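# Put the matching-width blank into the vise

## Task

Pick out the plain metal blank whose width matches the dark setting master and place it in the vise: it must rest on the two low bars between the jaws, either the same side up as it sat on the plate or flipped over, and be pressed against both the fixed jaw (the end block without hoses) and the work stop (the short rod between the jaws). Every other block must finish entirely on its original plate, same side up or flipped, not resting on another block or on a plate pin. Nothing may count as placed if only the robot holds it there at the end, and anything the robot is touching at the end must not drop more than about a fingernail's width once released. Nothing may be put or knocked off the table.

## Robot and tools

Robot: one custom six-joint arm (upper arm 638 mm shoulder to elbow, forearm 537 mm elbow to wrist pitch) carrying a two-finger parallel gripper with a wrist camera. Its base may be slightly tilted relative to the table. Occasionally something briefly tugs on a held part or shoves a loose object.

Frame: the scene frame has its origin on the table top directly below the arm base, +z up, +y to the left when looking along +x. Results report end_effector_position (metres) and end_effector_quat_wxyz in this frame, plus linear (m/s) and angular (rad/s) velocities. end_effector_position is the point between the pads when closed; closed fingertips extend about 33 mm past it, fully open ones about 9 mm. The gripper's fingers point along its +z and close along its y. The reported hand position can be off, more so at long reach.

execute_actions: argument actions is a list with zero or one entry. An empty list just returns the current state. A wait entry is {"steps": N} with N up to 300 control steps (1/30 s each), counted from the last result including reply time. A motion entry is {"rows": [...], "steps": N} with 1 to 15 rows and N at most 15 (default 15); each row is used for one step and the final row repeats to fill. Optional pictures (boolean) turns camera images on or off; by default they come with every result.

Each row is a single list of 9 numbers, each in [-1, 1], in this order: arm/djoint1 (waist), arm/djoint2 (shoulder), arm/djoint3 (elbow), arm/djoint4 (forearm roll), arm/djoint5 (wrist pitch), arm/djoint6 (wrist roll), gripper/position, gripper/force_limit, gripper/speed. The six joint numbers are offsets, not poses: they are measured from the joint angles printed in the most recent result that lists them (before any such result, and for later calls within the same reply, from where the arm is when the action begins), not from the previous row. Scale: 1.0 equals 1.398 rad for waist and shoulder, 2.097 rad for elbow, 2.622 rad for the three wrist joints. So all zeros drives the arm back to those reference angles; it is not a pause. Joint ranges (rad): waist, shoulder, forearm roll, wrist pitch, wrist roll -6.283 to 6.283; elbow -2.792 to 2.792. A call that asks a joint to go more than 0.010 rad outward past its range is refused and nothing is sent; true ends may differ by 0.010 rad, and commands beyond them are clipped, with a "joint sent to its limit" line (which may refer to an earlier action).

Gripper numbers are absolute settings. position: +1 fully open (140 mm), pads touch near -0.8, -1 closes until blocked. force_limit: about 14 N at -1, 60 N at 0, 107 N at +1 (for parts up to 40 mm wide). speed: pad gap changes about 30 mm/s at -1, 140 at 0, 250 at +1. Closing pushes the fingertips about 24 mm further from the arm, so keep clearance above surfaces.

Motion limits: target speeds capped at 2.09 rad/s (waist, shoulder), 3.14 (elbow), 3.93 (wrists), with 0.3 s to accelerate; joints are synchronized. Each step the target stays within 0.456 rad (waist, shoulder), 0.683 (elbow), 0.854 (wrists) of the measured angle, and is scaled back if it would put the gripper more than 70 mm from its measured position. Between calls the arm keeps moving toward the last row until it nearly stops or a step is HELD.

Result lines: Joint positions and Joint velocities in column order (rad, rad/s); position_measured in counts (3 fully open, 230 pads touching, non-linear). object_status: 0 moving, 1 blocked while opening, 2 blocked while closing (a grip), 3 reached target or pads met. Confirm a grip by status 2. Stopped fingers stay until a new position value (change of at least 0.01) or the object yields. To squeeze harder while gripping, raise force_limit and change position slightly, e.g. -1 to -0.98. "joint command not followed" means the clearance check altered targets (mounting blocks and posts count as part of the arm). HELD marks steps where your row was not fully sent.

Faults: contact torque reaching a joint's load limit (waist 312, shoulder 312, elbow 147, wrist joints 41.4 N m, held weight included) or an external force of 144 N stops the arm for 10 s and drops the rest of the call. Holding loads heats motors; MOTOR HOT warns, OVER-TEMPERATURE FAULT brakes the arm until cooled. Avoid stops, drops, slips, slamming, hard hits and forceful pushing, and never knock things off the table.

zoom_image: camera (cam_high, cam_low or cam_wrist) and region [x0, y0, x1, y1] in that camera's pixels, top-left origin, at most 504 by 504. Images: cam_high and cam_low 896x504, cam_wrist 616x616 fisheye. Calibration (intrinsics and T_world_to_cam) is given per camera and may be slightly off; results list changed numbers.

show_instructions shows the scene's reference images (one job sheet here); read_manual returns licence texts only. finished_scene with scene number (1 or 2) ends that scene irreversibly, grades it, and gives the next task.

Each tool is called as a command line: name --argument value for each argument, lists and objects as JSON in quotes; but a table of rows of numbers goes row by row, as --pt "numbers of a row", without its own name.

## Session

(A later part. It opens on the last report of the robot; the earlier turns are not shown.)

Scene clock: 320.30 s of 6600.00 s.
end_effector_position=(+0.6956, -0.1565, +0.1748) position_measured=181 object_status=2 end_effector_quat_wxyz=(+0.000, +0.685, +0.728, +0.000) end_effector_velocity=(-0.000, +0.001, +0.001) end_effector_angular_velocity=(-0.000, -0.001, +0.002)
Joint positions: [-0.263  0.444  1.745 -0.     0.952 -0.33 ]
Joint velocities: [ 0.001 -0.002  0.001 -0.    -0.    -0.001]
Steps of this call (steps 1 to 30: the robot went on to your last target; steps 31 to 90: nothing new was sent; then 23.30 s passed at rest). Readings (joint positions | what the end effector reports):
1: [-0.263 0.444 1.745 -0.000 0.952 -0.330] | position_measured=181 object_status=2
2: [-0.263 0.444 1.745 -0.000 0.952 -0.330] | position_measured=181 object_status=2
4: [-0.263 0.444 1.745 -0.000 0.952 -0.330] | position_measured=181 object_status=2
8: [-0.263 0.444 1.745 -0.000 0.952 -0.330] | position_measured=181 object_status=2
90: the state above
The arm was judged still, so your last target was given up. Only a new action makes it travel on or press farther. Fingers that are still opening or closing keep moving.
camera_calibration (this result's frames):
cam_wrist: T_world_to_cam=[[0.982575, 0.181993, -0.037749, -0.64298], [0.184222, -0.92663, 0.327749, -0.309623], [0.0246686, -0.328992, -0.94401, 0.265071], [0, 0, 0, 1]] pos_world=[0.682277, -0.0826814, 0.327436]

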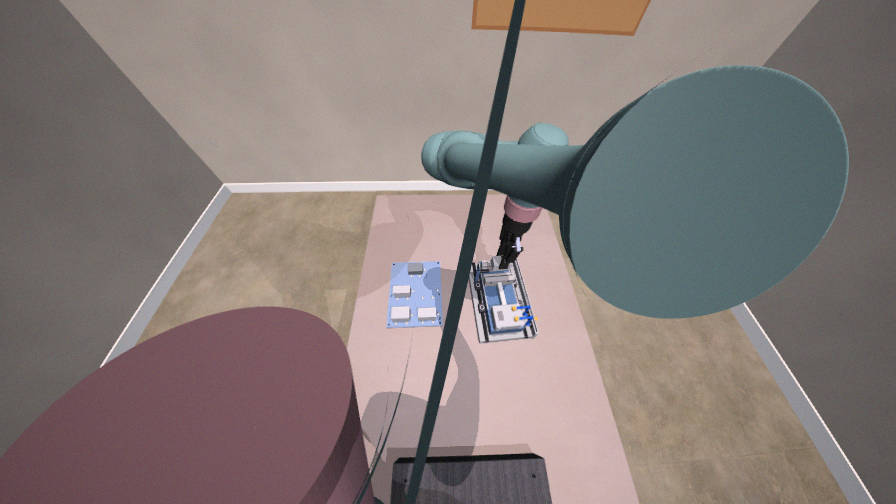

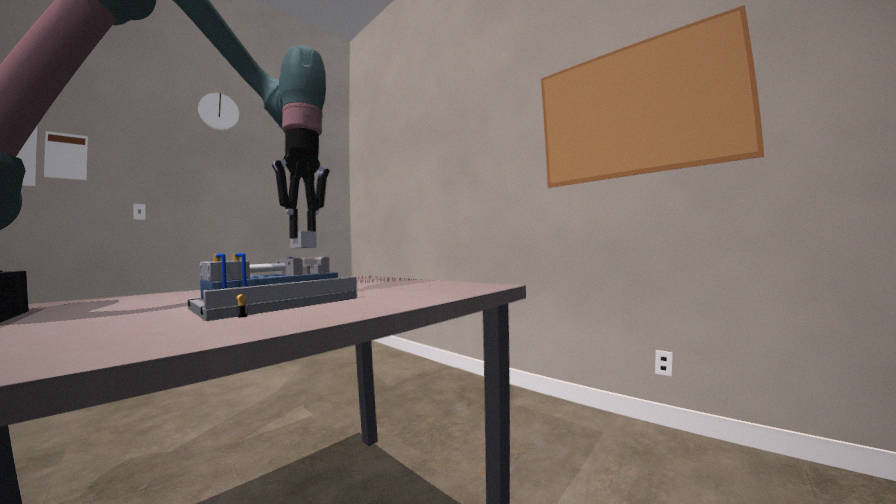

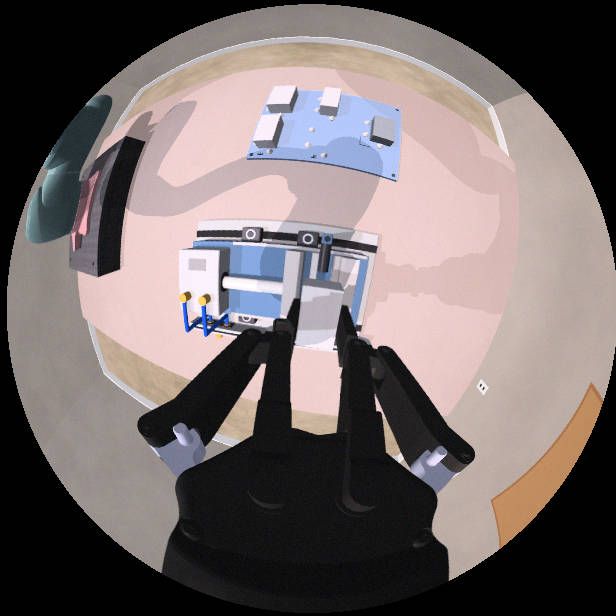

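execute_actions --actions '[{"rows": [[-0.00256, 0.010725, 0.007849, 0, -0.011996, -0.001365, -0.98, 0.4, -0.5]], "steps": 15}]'

zoom_image --camera "cam_wrist" --region '[260, 225, 390, 355]'

Scene clock: 428.10 s of 6600.00 s.
end_effector_position=(+0.6938, -0.1586, +0.1570) position_measured=181 object_status=2 end_effector_quat_wxyz=(+0.000, +0.685, +0.728, +0.000) end_effector_velocity=(-0.000, +0.000, -0.000) end_effector_angular_velocity=(-0.000, +0.000, +0.001)
Joint positions: [-0.267  0.459  1.761 -0.     0.921 -0.333]
Joint velocities: [ 0.001  0.     0.    -0.    -0.     0.   ]
Steps of this call (steps 1 to 90: nothing new was sent; then 104.30 s passed at rest; steps 91 to 105: all 15 steps of this action). Readings (joint positions | what the end effector reports):
91: [-0.263 0.444 1.745 -0.000 0.952 -0.330] | position_measured=181 object_status=2
92: [-0.264 0.446 1.747 -0.000 0.946 -0.330] | position_measured=181 object_status=2
94: [-0.267 0.458 1.760 -0.000 0.924 -0.333] | position_measured=181 object_status=2
98: [-0.267 0.459 1.761 -0.000 0.921 -0.333] | position_measured=181 object_status=2
105: the state above
camera_calibration (this result's frames):
cam_wrist: T_world_to_cam=[[0.982572, 0.182003, -0.0377738, -0.641408], [0.184241, -0.926633, 0.327731, -0.305399], [0.0246456, -0.328979, -0.944016, 0.24763], [0, 0, 0, 1]] pos_world=[0.680393, -0.084789, 0.309627]

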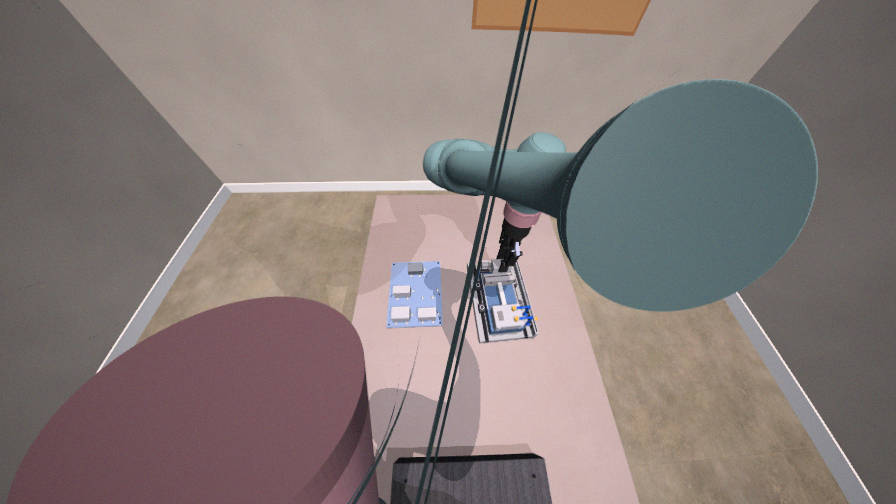

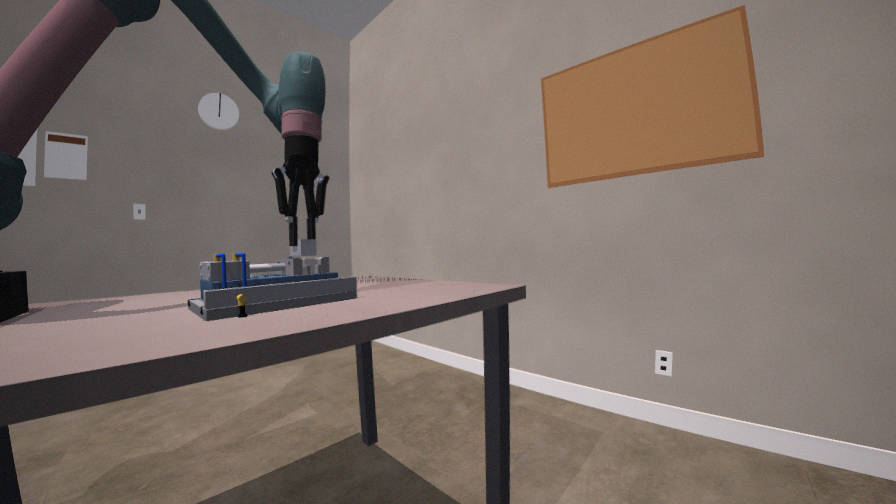

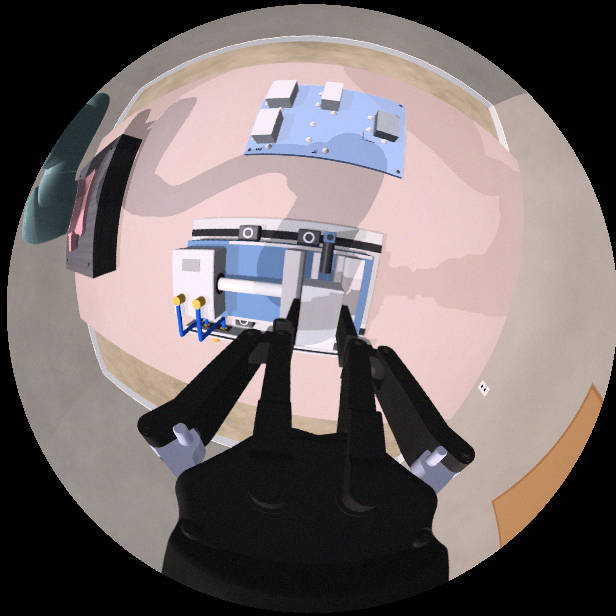

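Region (260, 225, 390, 355) of cam_wrist's 616x616 image, scaled by 3.877, with more detail than that image has.

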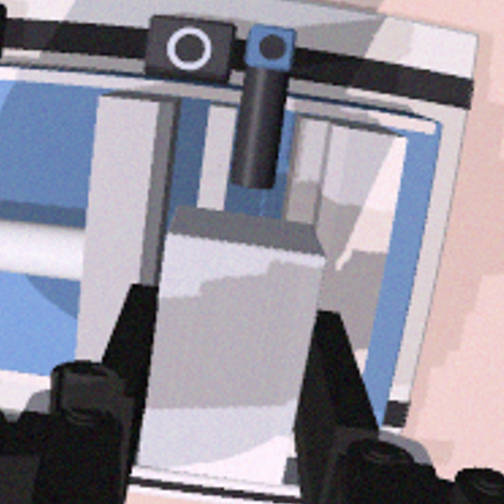

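zoom_image --camera "cam_wrist" --region '[290, 240, 370, 320]'

Region (290, 240, 370, 320) of cam_wrist's 616x616 image, scaled by 6.300, with more detail than that image has.

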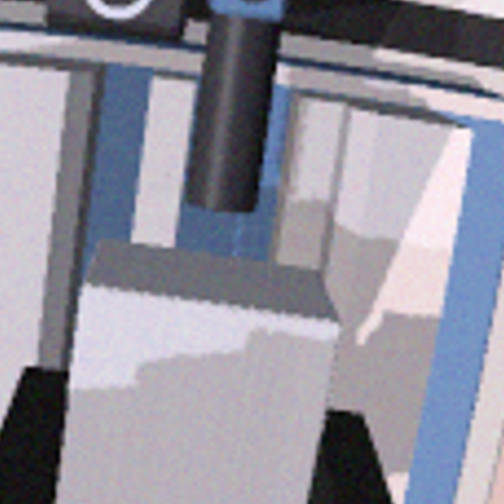

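execute_actions --actions '[{"rows": [[0, 0.000429, 0.000206, 0, -0.000393, 0, -0.98, 0.4, -0.5], [0, 0.001288, 0.000617, 0, -0.00118, 0, -0.98, 0.4, -0.5], [0, 0.002576, 0.001234, 0, -0.002361, 0, -0.98, 0.4, -0.5], [0, 0.004151, 0.001989, 0, -0.003804, 0, -0.98, 0.4, -0.5], [0, 0.005868, 0.002811, 0, -0.005378, 0, -0.98, 0.4, -0.5], [0, 0.007586, 0.003634, 0, -0.006951, 0, -0.98, 0.4, -0.5], [0, 0.009303, 0.004457, 0, -0.008525, 0, -0.98, 0.4, -0.5], [0, 0.010878, 0.005211, 0, -0.009968, 0, -0.98, 0.4, -0.5], [0, 0.012166, 0.005828, 0, -0.011149, 0, -0.98, 0.4, -0.5], [0, 0.013168, 0.006308, 0, -0.012067, 0, -0.98, 0.4, -0.5], [0, 0.01374, 0.006583, 0, -0.012591, 0, -0.98, 0.4, -0.5], [0, 0.01417, 0.006788, 0, -0.012985, 0, -0.98, 0.4, -0.5], [0, 0.014313, 0.006857, 0, -0.013116, 0, -0.98, 0.4, -0.5]], "steps": 15}]'

zoom_image --camera "cam_wrist" --region '[290, 240, 370, 320]'

Scene clock: 474.93 s of 6600.00 s.
end_effector_position=(+0.6937, -0.1586, +0.1368) position_measured=181 object_status=2 end_effector_quat_wxyz=(+0.000, +0.685, +0.728, +0.000) end_effector_velocity=(+0.000, -0.001, -0.003) end_effector_angular_velocity=(-0.000, -0.001, -0.001)
Joint positions: [-0.267  0.479  1.775 -0.     0.887 -0.333]
Joint velocities: [-0.001  0.003  0.002 -0.    -0.006  0.001]
Steps of this call (steps 1 to 15: the robot went on to your last target; steps 16 to 90: nothing new was sent; then 43.33 s passed at rest; steps 91 to 105: all 15 steps of this action). Readings (joint positions | what the end effector reports):
91: [-0.267 0.459 1.761 -0.000 0.921 -0.333] | position_measured=181 object_status=2
92: [-0.267 0.459 1.761 -0.000 0.920 -0.333] | position_measured=181 object_status=2
94: [-0.267 0.461 1.763 -0.000 0.917 -0.333] | position_measured=181 object_status=2
98: [-0.267 0.470 1.769 -0.000 0.902 -0.333] | position_measured=181 object_status=2
105: the state above
camera_calibration (this result's frames):
cam_wrist: T_world_to_cam=[[0.982571, 0.182007, -0.0377739, -0.642154], [0.184245, -0.926632, 0.32773, -0.298786], [0.0246467, -0.328977, -0.944016, 0.228597], [0, 0, 0, 1]] pos_world=[0.680377, -0.0847848, 0.289463]

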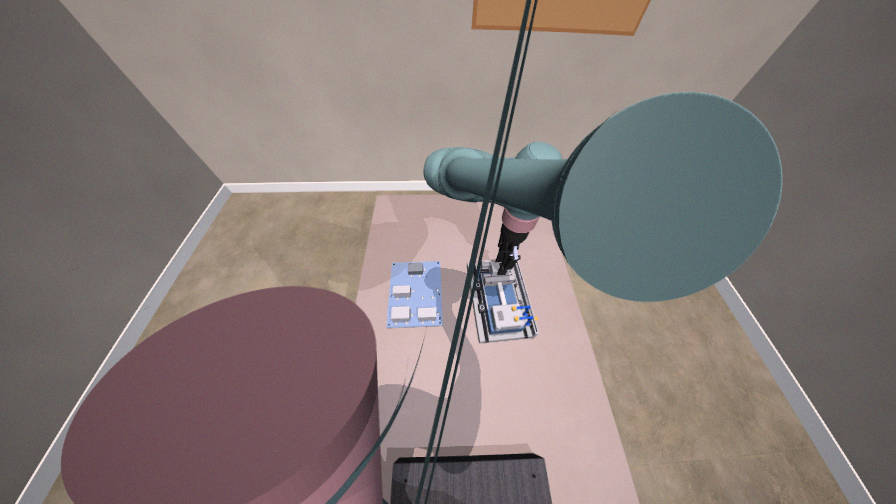

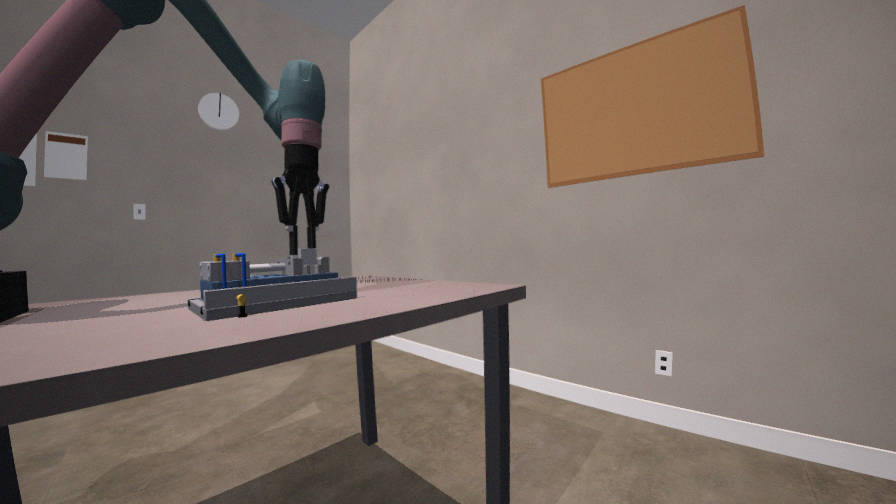

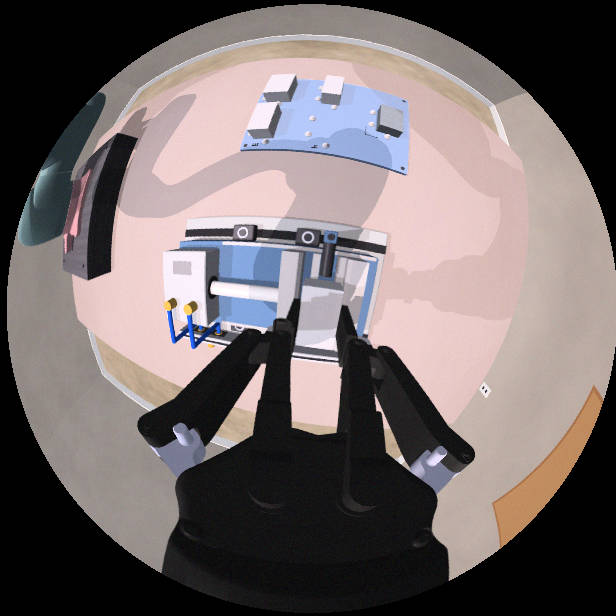

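Region (290, 240, 370, 320) of cam_wrist's 616x616 image, scaled by 6.300, with more detail than that image has.

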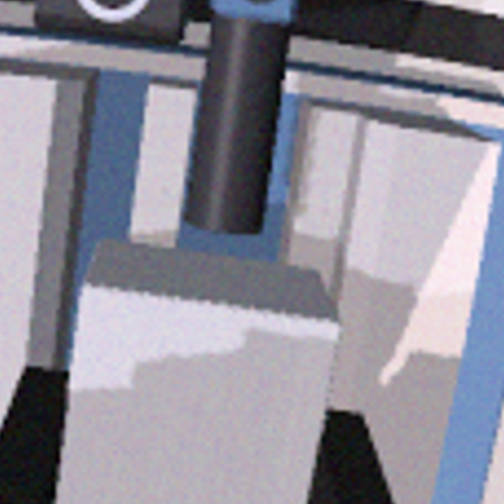

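execute_actions --actions '[{"rows": [[0.000276, 0.000036, -0.000041, 0, 0.000013, 0.000147, -0.98, 0.4, -0.5], [0.000827, 0.000107, -0.000122, 0, 0.00004, 0.000441, -0.98, 0.4, -0.5], [0.001488, 0.000192, -0.000219, 0, 0.000072, 0.000793, -0.98, 0.4, -0.5], [0.002205, 0.000285, -0.000324, 0, 0.000107, 0.001175, -0.98, 0.4, -0.5], [0.002921, 0.000377, -0.00043, 0, 0.000142, 0.001557, -0.98, 0.4, -0.5], [0.003583, 0.000463, -0.000527, 0, 0.000174, 0.00191, -0.98, 0.4, -0.5], [0.004189, 0.000541, -0.000616, 0, 0.000204, 0.002233, -0.98, 0.4, -0.5], [0.004685, 0.000605, -0.000689, 0, 0.000228, 0.002497, -0.98, 0.4, -0.5], [0.005071, 0.000655, -0.000746, 0, 0.000247, 0.002703, -0.98, 0.4, -0.5], [0.005347, 0.000691, -0.000787, 0, 0.00026, 0.00285, -0.98, 0.4, -0.5], [0.005512, 0.000712, -0.000811, 0, 0.000268, 0.002938, -0.98, 0.4, -0.5]], "steps": 15}]'

zoom_image --camera "cam_wrist" --region '[290, 240, 370, 320]'

Scene clock: 516.00 s of 6600.00 s.
end_effector_position=(+0.6957, -0.1535, +0.1368) position_measured=181 object_status=2 end_effector_quat_wxyz=(+0.000, +0.685, +0.728, +0.000) end_effector_velocity=(-0.000, +0.000, +0.000) end_effector_angular_velocity=(-0.000, +0.000, +0.000)
Joint positions: [-0.259  0.48   1.774 -0.     0.887 -0.326]
Joint velocities: [ 0.    -0.001  0.    -0.     0.     0.   ]
Steps of this call (steps 1 to 15: the robot went on to your last target; steps 16 to 90: nothing new was sent; then 37.57 s passed at rest; steps 91 to 105: all 15 steps of this action). Readings (joint positions | what the end effector reports):
91: [-0.267 0.479 1.775 -0.000 0.886 -0.333] | position_measured=181 object_status=2
92: [-0.267 0.479 1.775 -0.000 0.886 -0.333] | position_measured=181 object_status=2
94: [-0.265 0.479 1.775 -0.000 0.886 -0.332] | position_measured=181 object_status=2
98: [-0.262 0.479 1.775 -0.000 0.887 -0.328] | position_measured=181 object_status=2
105: the state above
camera_calibration (this result's frames):
cam_wrist: T_world_to_cam=[[0.982571, 0.182005, -0.0377865, -0.645011], [0.184247, -0.926637, 0.327715, -0.294391], [0.0246315, -0.328966, -0.944021, 0.230243], [0, 0, 0, 1]] pos_world=[0.682339, -0.0796557, 0.289457]

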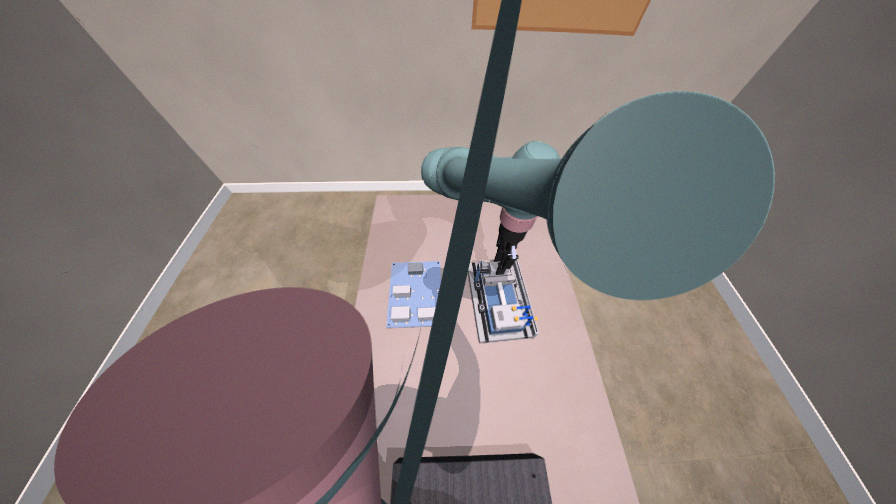

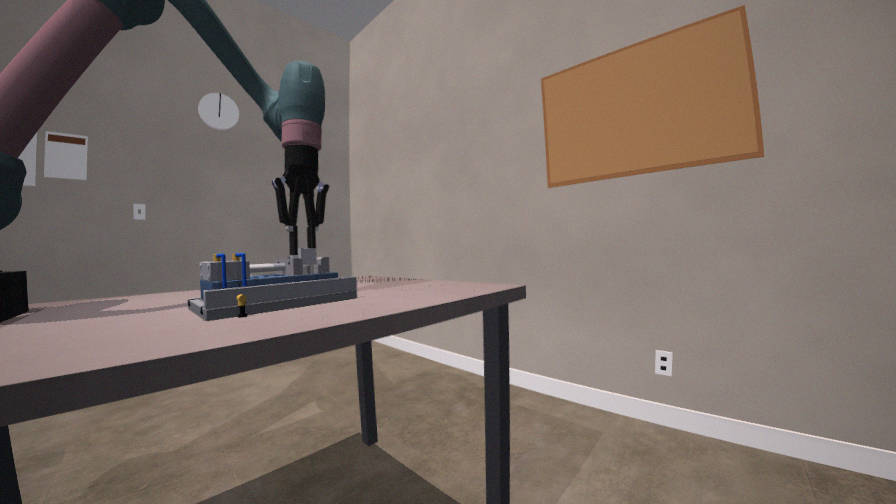

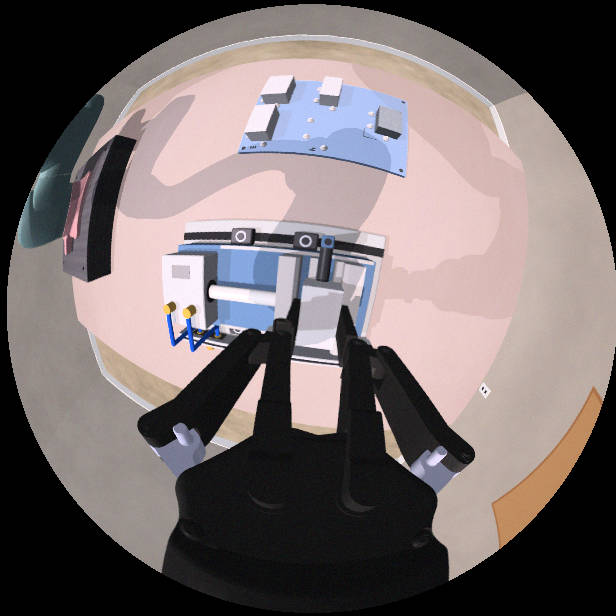

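Region (290, 240, 370, 320) of cam_wrist's 616x616 image, scaled by 6.300, with more detail than that image has.

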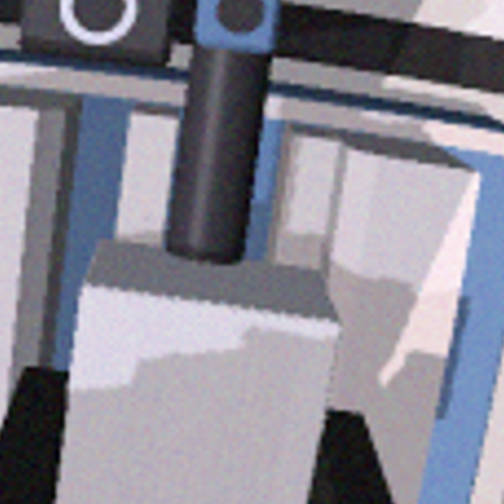

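execute_actions --actions '[{"rows": [[0.000176, 0.000048, -0.000054, 0, 0.000018, 0.000094, -0.98, 0.4, -0.5], [0.000351, 0.000096, -0.000109, 0, 0.000036, 0.000187, -0.98, 0.4, -0.5], [0.000527, 0.000143, -0.000163, 0, 0.000054, 0.000281, -0.98, 0.4, -0.5], [0.000702, 0.000191, -0.000218, 0, 0.000072, 0.000374, -0.98, 0.4, -0.5], [0.000878, 0.000239, -0.000272, 0, 0.00009, 0.000468, -0.98, 0.4, -0.5], [0.001054, 0.000287, -0.000326, 0, 0.000108, 0.000562, -0.98, 0.4, -0.5], [0.001229, 0.000335, -0.000381, 0, 0.000126, 0.000655, -0.98, 0.4, -0.5], [0.001405, 0.000382, -0.000435, 0, 0.000144, 0.000749, -0.98, 0.4, -0.5], [0.00158, 0.00043, -0.00049, 0, 0.000162, 0.000842, -0.98, 0.4, -0.5], [0.001756, 0.000478, -0.000544, 0, 0.00018, 0.000936, -0.98, 0.4, -0.5]], "steps": 15}]'

zoom_image --camera "cam_wrist" --region '[290, 240, 370, 320]'

zoom_image --camera "cam_low" --region '[270, 220, 350, 290]'

Scene clock: 539.47 s of 6600.00 s.
end_effector_position=(+0.6965, -0.1519, +0.1368) position_measured=181 object_status=2 end_effector_quat_wxyz=(+0.000, +0.685, +0.728, +0.000) end_effector_velocity=(+0.000, -0.000, +0.000) end_effector_angular_velocity=(-0.000, -0.001, +0.000)
Joint positions: [-0.257  0.48   1.773 -0.     0.888 -0.323]
Joint velocities: [-0. -0. -0.  0. -0. -0.]
Steps of this call (steps 1 to 15: the robot went on to your last target; steps 16 to 90: nothing new was sent; then 19.97 s passed at rest; steps 91 to 105: all 15 steps of this action). Readings (joint positions | what the end effector reports):
91: [-0.259 0.480 1.774 -0.000 0.887 -0.326] | position_measured=181 object_status=2
92: [-0.259 0.480 1.774 -0.000 0.887 -0.325] | position_measured=181 object_status=2
94: [-0.258 0.480 1.773 -0.000 0.887 -0.325] | position_measured=181 object_status=2
98: [-0.258 0.480 1.773 -0.000 0.888 -0.324] | position_measured=181 object_status=2
105: the state above
camera_calibration (this result's frames):
cam_wrist: T_world_to_cam=[[0.982563, 0.182009, -0.0379759, -0.64605], [0.184315, -0.926645, 0.327653, -0.293117], [0.0244457, -0.32894, -0.944034, 0.230839], [0, 0, 0, 1]] pos_world=[0.683168, -0.0780964, 0.289426]

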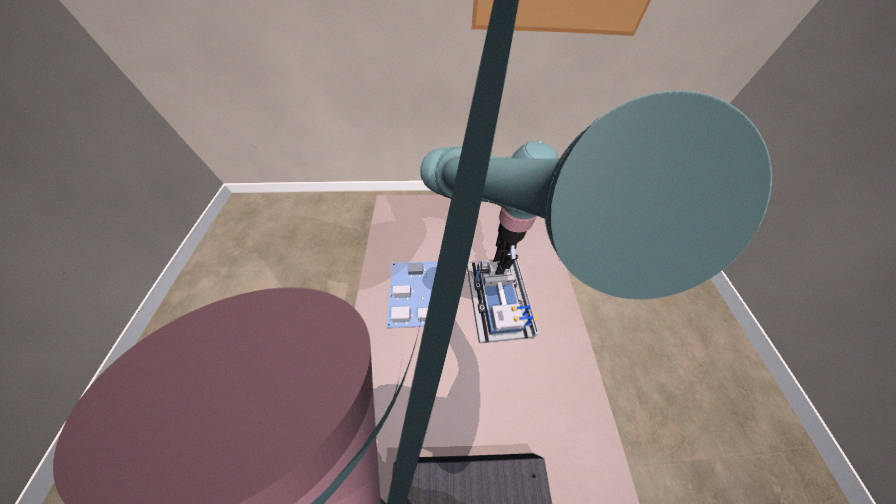

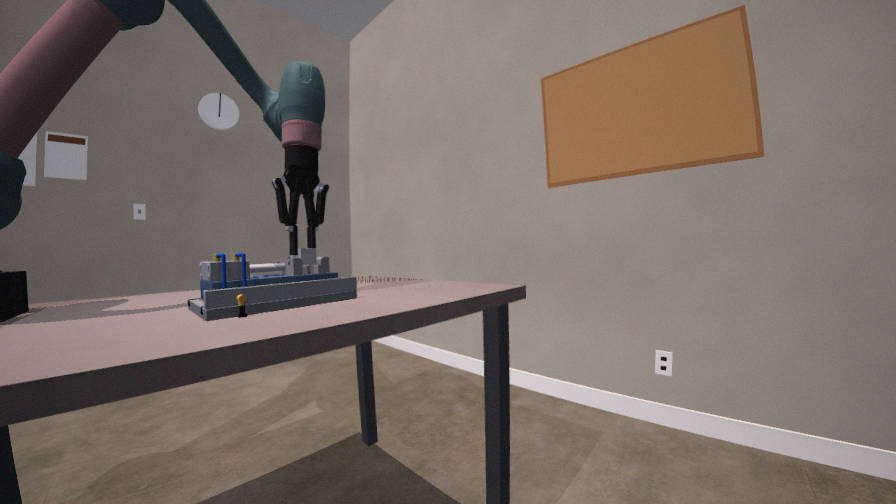

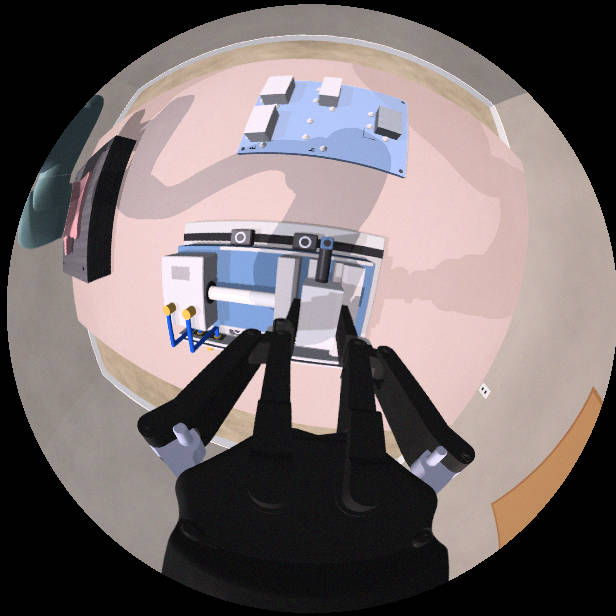

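Region (290, 240, 370, 320) of cam_wrist's 616x616 image, scaled by 6.300, with more detail than that image has.

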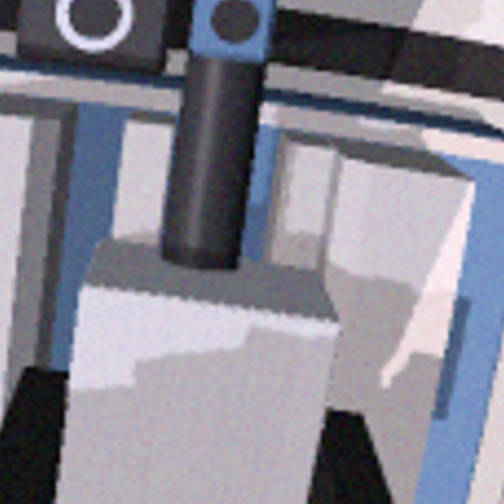

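Region (270, 220, 350, 290) of cam_low's 896x504 image, scaled by 6.300, with more detail than that image has; it fills the top 441 rows of this view, and the rest is white.

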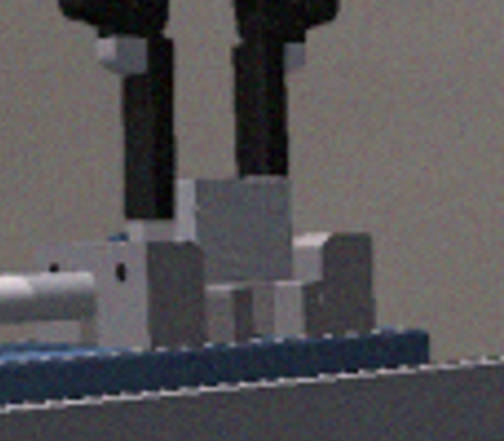

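execute_actions --actions '[{"rows": [[-0.000107, -0.00005, 0.000057, 0, -0.000019, -0.000057, -0.98, 0.4, -0.5], [-0.000213, -0.0001, 0.000115, 0, -0.000037, -0.000114, -0.98, 0.4, -0.5], [-0.00032, -0.00015, 0.000172, 0, -0.000056, -0.000171, -0.98, 0.4, -0.5], [-0.00032, -0.000015, 0.000233, 0, -0.000177, -0.000171, -0.98, 0.4, -0.5], [-0.00032, 0.000121, 0.000294, 0, -0.000298, -0.000171, -0.98, 0.4, -0.5], [-0.00032, 0.000256, 0.000354, 0, -0.000418, -0.000171, -0.98, 0.4, -0.5], [-0.00032, 0.000392, 0.000415, 0, -0.000539, -0.000171, -0.98, 0.4, -0.5], [-0.00032, 0.000527, 0.000476, 0, -0.00066, -0.000171, -0.98, 0.4, -0.5], [-0.00032, 0.000662, 0.000537, 0, -0.000781, -0.000171, -0.98, 0.4, -0.5], [-0.00032, 0.000798, 0.000597, 0, -0.000901, -0.000171, -0.98, 0.4, -0.5], [-0.00032, 0.000933, 0.000658, 0, -0.001022, -0.000171, -0.98, 0.4, -0.5]], "steps": 15}]'

zoom_image --camera "cam_wrist" --region '[290, 240, 370, 320]'

Scene clock: 562.20 s of 6600.00 s.
end_effector_position=(+0.6964, -0.1522, +0.1354) position_measured=181 object_status=2 end_effector_quat_wxyz=(+0.000, +0.686, +0.728, +0.000) end_effector_velocity=(-0.001, -0.000, -0.000) end_effector_angular_velocity=(+0.000, +0.001, -0.001)
Joint positions: [-0.257  0.481  1.774 -0.     0.885 -0.324]
Joint velocities: [-0.001 -0.     0.001  0.    -0.    -0.   ]
Steps of this call (steps 1 to 15: the robot went on to your last target; steps 16 to 90: nothing new was sent; then 19.23 s passed at rest; steps 91 to 105: all 15 steps of this action). Readings (joint positions | what the end effector reports):
91: [-0.257 0.480 1.773 -0.000 0.888 -0.323] | position_measured=181 object_status=2
92: [-0.257 0.480 1.773 -0.000 0.888 -0.323] | position_measured=181 object_status=2
94: [-0.257 0.480 1.773 -0.000 0.888 -0.323] | position_measured=181 object_status=2
98: [-0.257 0.480 1.773 -0.000 0.887 -0.324] | position_measured=181 object_status=2
105: the state above
camera_calibration (this result's frames):
cam_wrist: T_world_to_cam=[[0.982587, 0.181938, -0.0377074, -0.646004], [0.184159, -0.926671, 0.327667, -0.292783], [0.0246727, -0.328906, -0.94404, 0.229323], [0, 0, 0, 1]] pos_world=[0.683015, -0.0783554, 0.288067]

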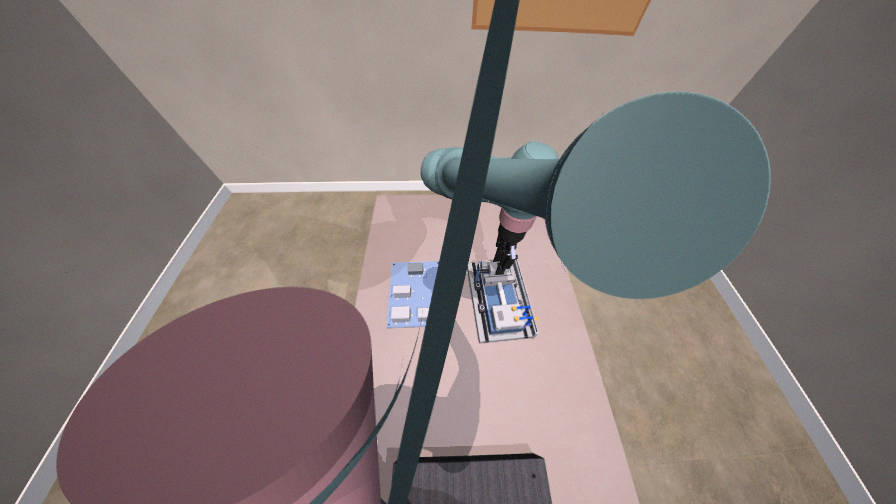

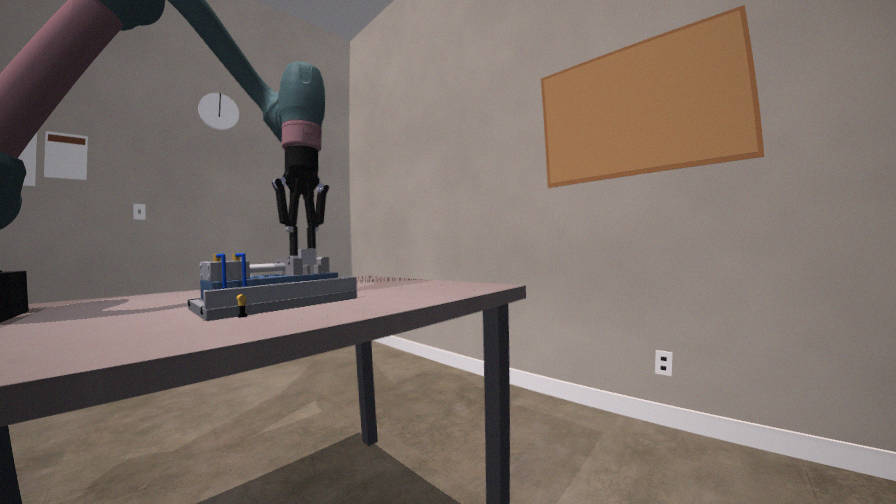

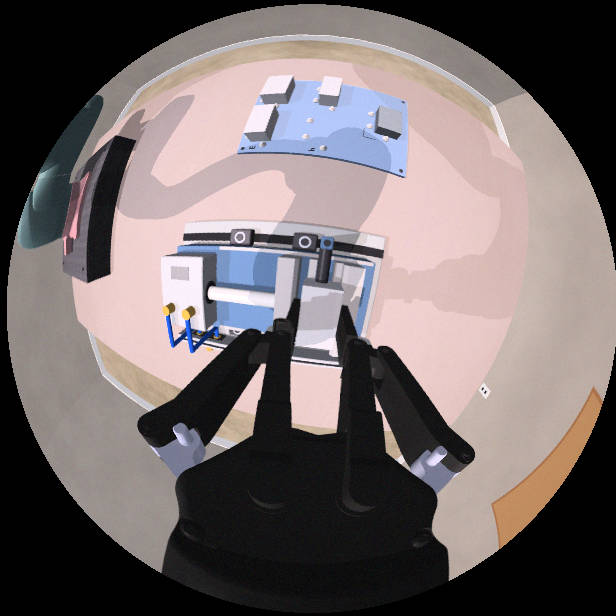

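Region (290, 240, 370, 320) of cam_wrist's 616x616 image, scaled by 6.300, with more detail than that image has.

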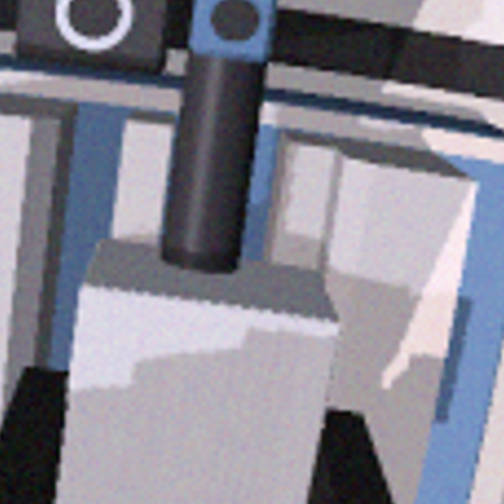

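execute_actions --actions '[{"rows": [[0, -0.000072, -0.000032, 0, 0.000064, 0, -0.98, 0.4, -0.5], [0, -0.000144, -0.000065, 0, 0.000129, 0, -0.98, 0.4, -0.5], [0, -0.000144, -0.000065, 0, 0.000129, 0, -0.98, 0.4, -0.5], [0, -0.000144, -0.000065, 0, 0.000129, 0, -0.2, 0.4, -1], [0, -0.000144, -0.000065, 0, 0.000129, 0, -0.2, 0.4, -1], [0, -0.000144, -0.000065, 0, 0.000129, 0, -0.2, 0.4, -1], [0, -0.000144, -0.000065, 0, 0.000129, 0, -0.2, 0.4, -1], [0, -0.000144, -0.000065, 0, 0.000129, 0, -0.2, 0.4, -1], [0, -0.000144, -0.000065, 0, 0.000129, 0, -0.2, 0.4, -1], [0, -0.000144, -0.000065, 0, 0.000129, 0, 0.1, 0.4, 0.3]], "steps": 15}]' --pictures false

execute_actions --actions '[{"rows": [[0, 0, 0, 0, 0, 0, 0.1, 0.4, 0.3], [0, 0, 0, 0, 0, 0, 0.1, 0.4, 0.3], [0, -0.001, -0.0005, 0, 0.00093, 0, 0.1, 0.4, 0.3], [0, -0.003, -0.0015, 0, 0.0028, 0, 0.1, 0.4, 0.3], [0, -0.006, -0.003, 0, 0.0056, 0, 0.1, 0.4, 0.3], [0, -0.01, -0.005, 0, 0.00933, 0, 0.1, 0.4, 0.3], [0, -0.014, -0.007, 0, 0.01306, 0, 0.1, 0.4, 0.3], [0, -0.018, -0.009, 0, 0.0168, 0, 0.1, 0.4, 0.3], [0, -0.021, -0.0105, 0, 0.0196, 0, 0.1, 0.4, 0.3], [0, -0.023, -0.0115, 0, 0.02146, 0, 0.1, 0.4, 0.3], [0, -0.024, -0.012, 0, 0.0224, 0, 0.1, 0.4, 0.3]], "steps": 15}]'

zoom_image --camera "cam_wrist" --region '[265, 235, 385, 355]'

Scene clock: 583.33 s of 6600.00 s.
end_effector_position=(+0.6963, -0.1522, +0.1356) position_measured=131 object_status=0 end_effector_quat_wxyz=(+0.000, +0.685, +0.728, +0.000) end_effector_velocity=(+0.001, -0.000, +0.001) end_effector_angular_velocity=(+0.001, -0.002, -0.002)
Joint positions: [-0.257  0.481  1.774 -0.     0.886 -0.324]
Joint velocities: [-0.001 -0.    -0.002  0.002  0.     0.   ]
Steps of this call (steps 1 to 15: the robot went on to your last target; steps 16 to 90: nothing new was sent; then 17.63 s passed at rest; steps 91 to 105: all 15 steps of this action). Readings (joint positions | what the end effector reports):
91: [-0.257 0.482 1.774 -0.000 0.885 -0.324] | position_measured=181 object_status=2
92: [-0.257 0.482 1.774 -0.000 0.885 -0.324] | position_measured=181 object_status=2
94: [-0.257 0.482 1.774 -0.000 0.885 -0.324] | position_measured=181 object_status=0
98: [-0.257 0.482 1.774 -0.000 0.885 -0.324] | position_measured=176 object_status=0
105: the state above

Scene clock: 583.83 s of 6600.00 s.
end_effector_position=(+0.6963, -0.1522, +0.1700) position_measured=117 object_status=3 end_effector_quat_wxyz=(+0.000, +0.686, +0.728, +0.000) end_effector_velocity=(-0.000, -0.000, +0.002) end_effector_angular_velocity=(+0.000, +0.001, -0.000)
Joint positions: [-0.257  0.448  1.749 -0.     0.944 -0.324]
Joint velocities: [-0.    -0.001 -0.002 -0.     0.005 -0.   ]
Steps of this call (steps 1 to 15: all 15 steps of this action). Readings (joint positions | what the end effector reports):
1: [-0.257 0.481 1.774 -0.000 0.886 -0.324] | position_measured=122 object_status=0
2: [-0.257 0.481 1.774 -0.000 0.886 -0.324] | position_measured=117 object_status=0
4: [-0.257 0.481 1.773 -0.000 0.887 -0.324] | position_measured=117 object_status=0
8: [-0.257 0.467 1.763 -0.000 0.910 -0.324] | position_measured=117 object_status=3
15: the state above
camera_calibration (this result's frames):
cam_wrist: T_world_to_cam=[[0.98257, 0.181958, -0.038035, -0.644519], [0.184288, -0.926678, 0.327576, -0.30416], [0.0243588, -0.328876, -0.944059, 0.262159], [0, 0, 0, 1]] pos_world=[0.682952, -0.0783656, 0.322615]

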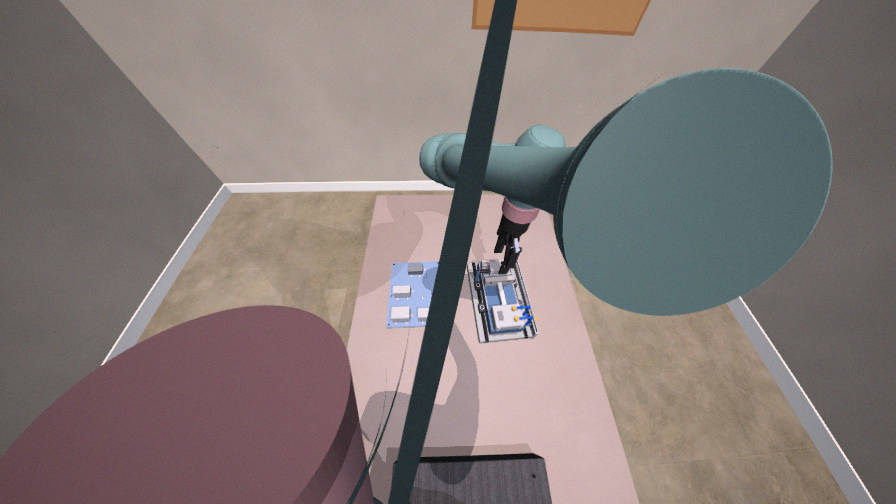

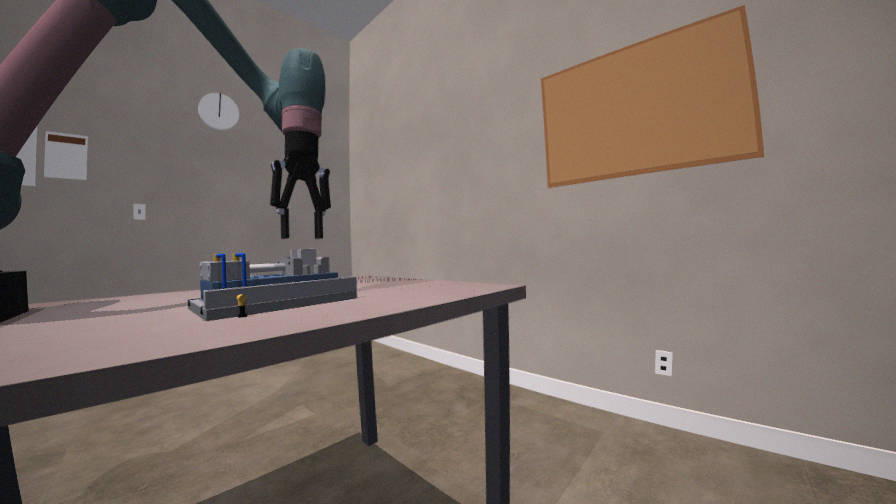

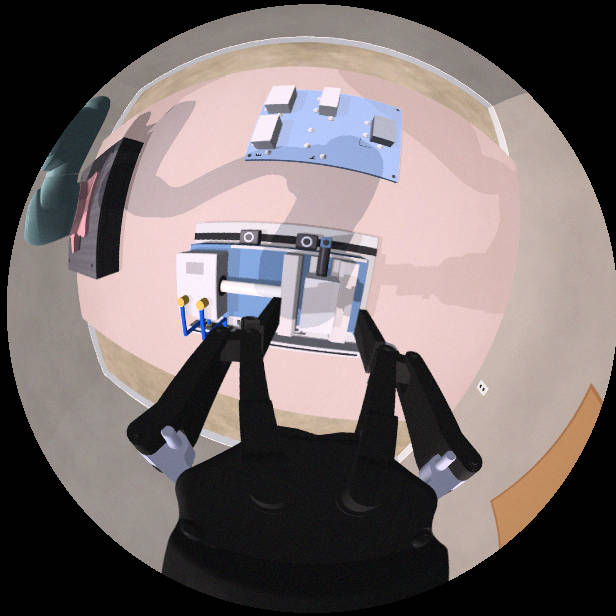

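Region (265, 235, 385, 355) of cam_wrist's 616x616 image, scaled by 4.200, with more detail than that image has.

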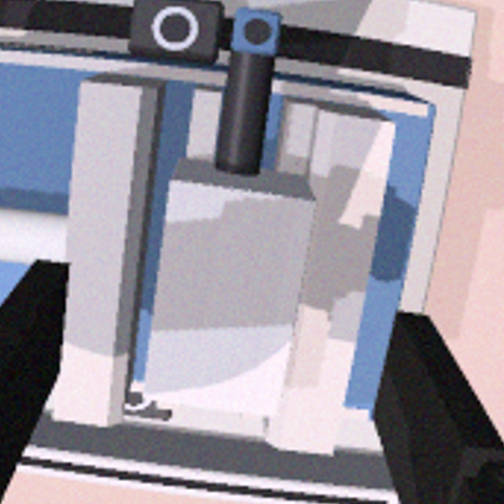

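zoom_image --camera "cam_wrist" --region '[275, 290, 355, 350]'

zoom_image --camera "cam_wrist" --region '[280, 245, 365, 305]'

zoom_image --camera "cam_low" --region '[275, 235, 340, 285]'

Region (275, 290, 355, 350) of cam_wrist's 616x616 image, scaled by 6.300, with more detail than that image has; it fills the top 378 rows of this view, and the rest is white.

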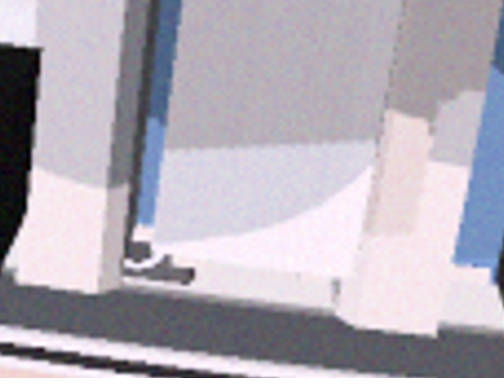

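Region (280, 245, 365, 305) of cam_wrist's 616x616 image, scaled by 5.929, with more detail than that image has; it fills the top 356 rows of this view, and the rest is white.

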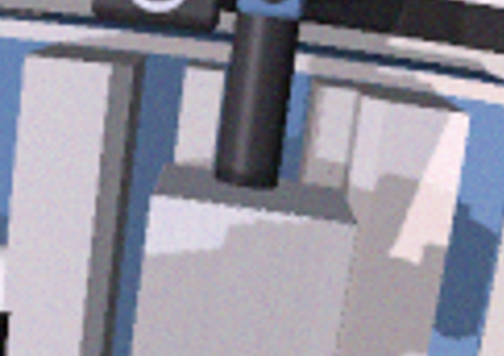

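Region (275, 235, 340, 285) of cam_low's 896x504 image, scaled by 7.754, with more detail than that image has; it fills the top 388 rows of this view, and the rest is white.

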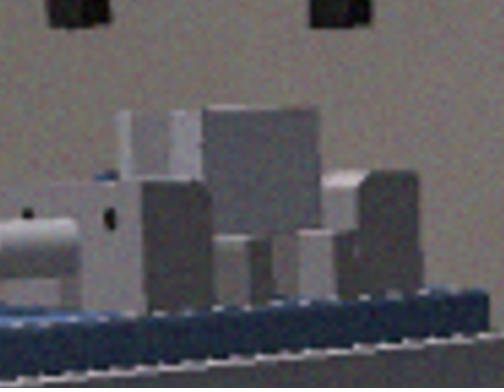

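zoom_image --camera "cam_wrist" --region '[235, 75, 415, 195]'

Region (235, 75, 415, 195) of cam_wrist's 616x616 image, scaled by 2.800, with more detail than that image has.

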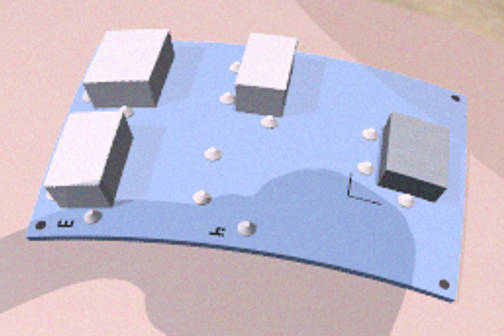

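The other blocks are on the plate and clear of the pins. The blank is resting on both parallels and touching the fixed jaw and the work stop.

finished_scene --scene 2

The scene is finished: the task was done.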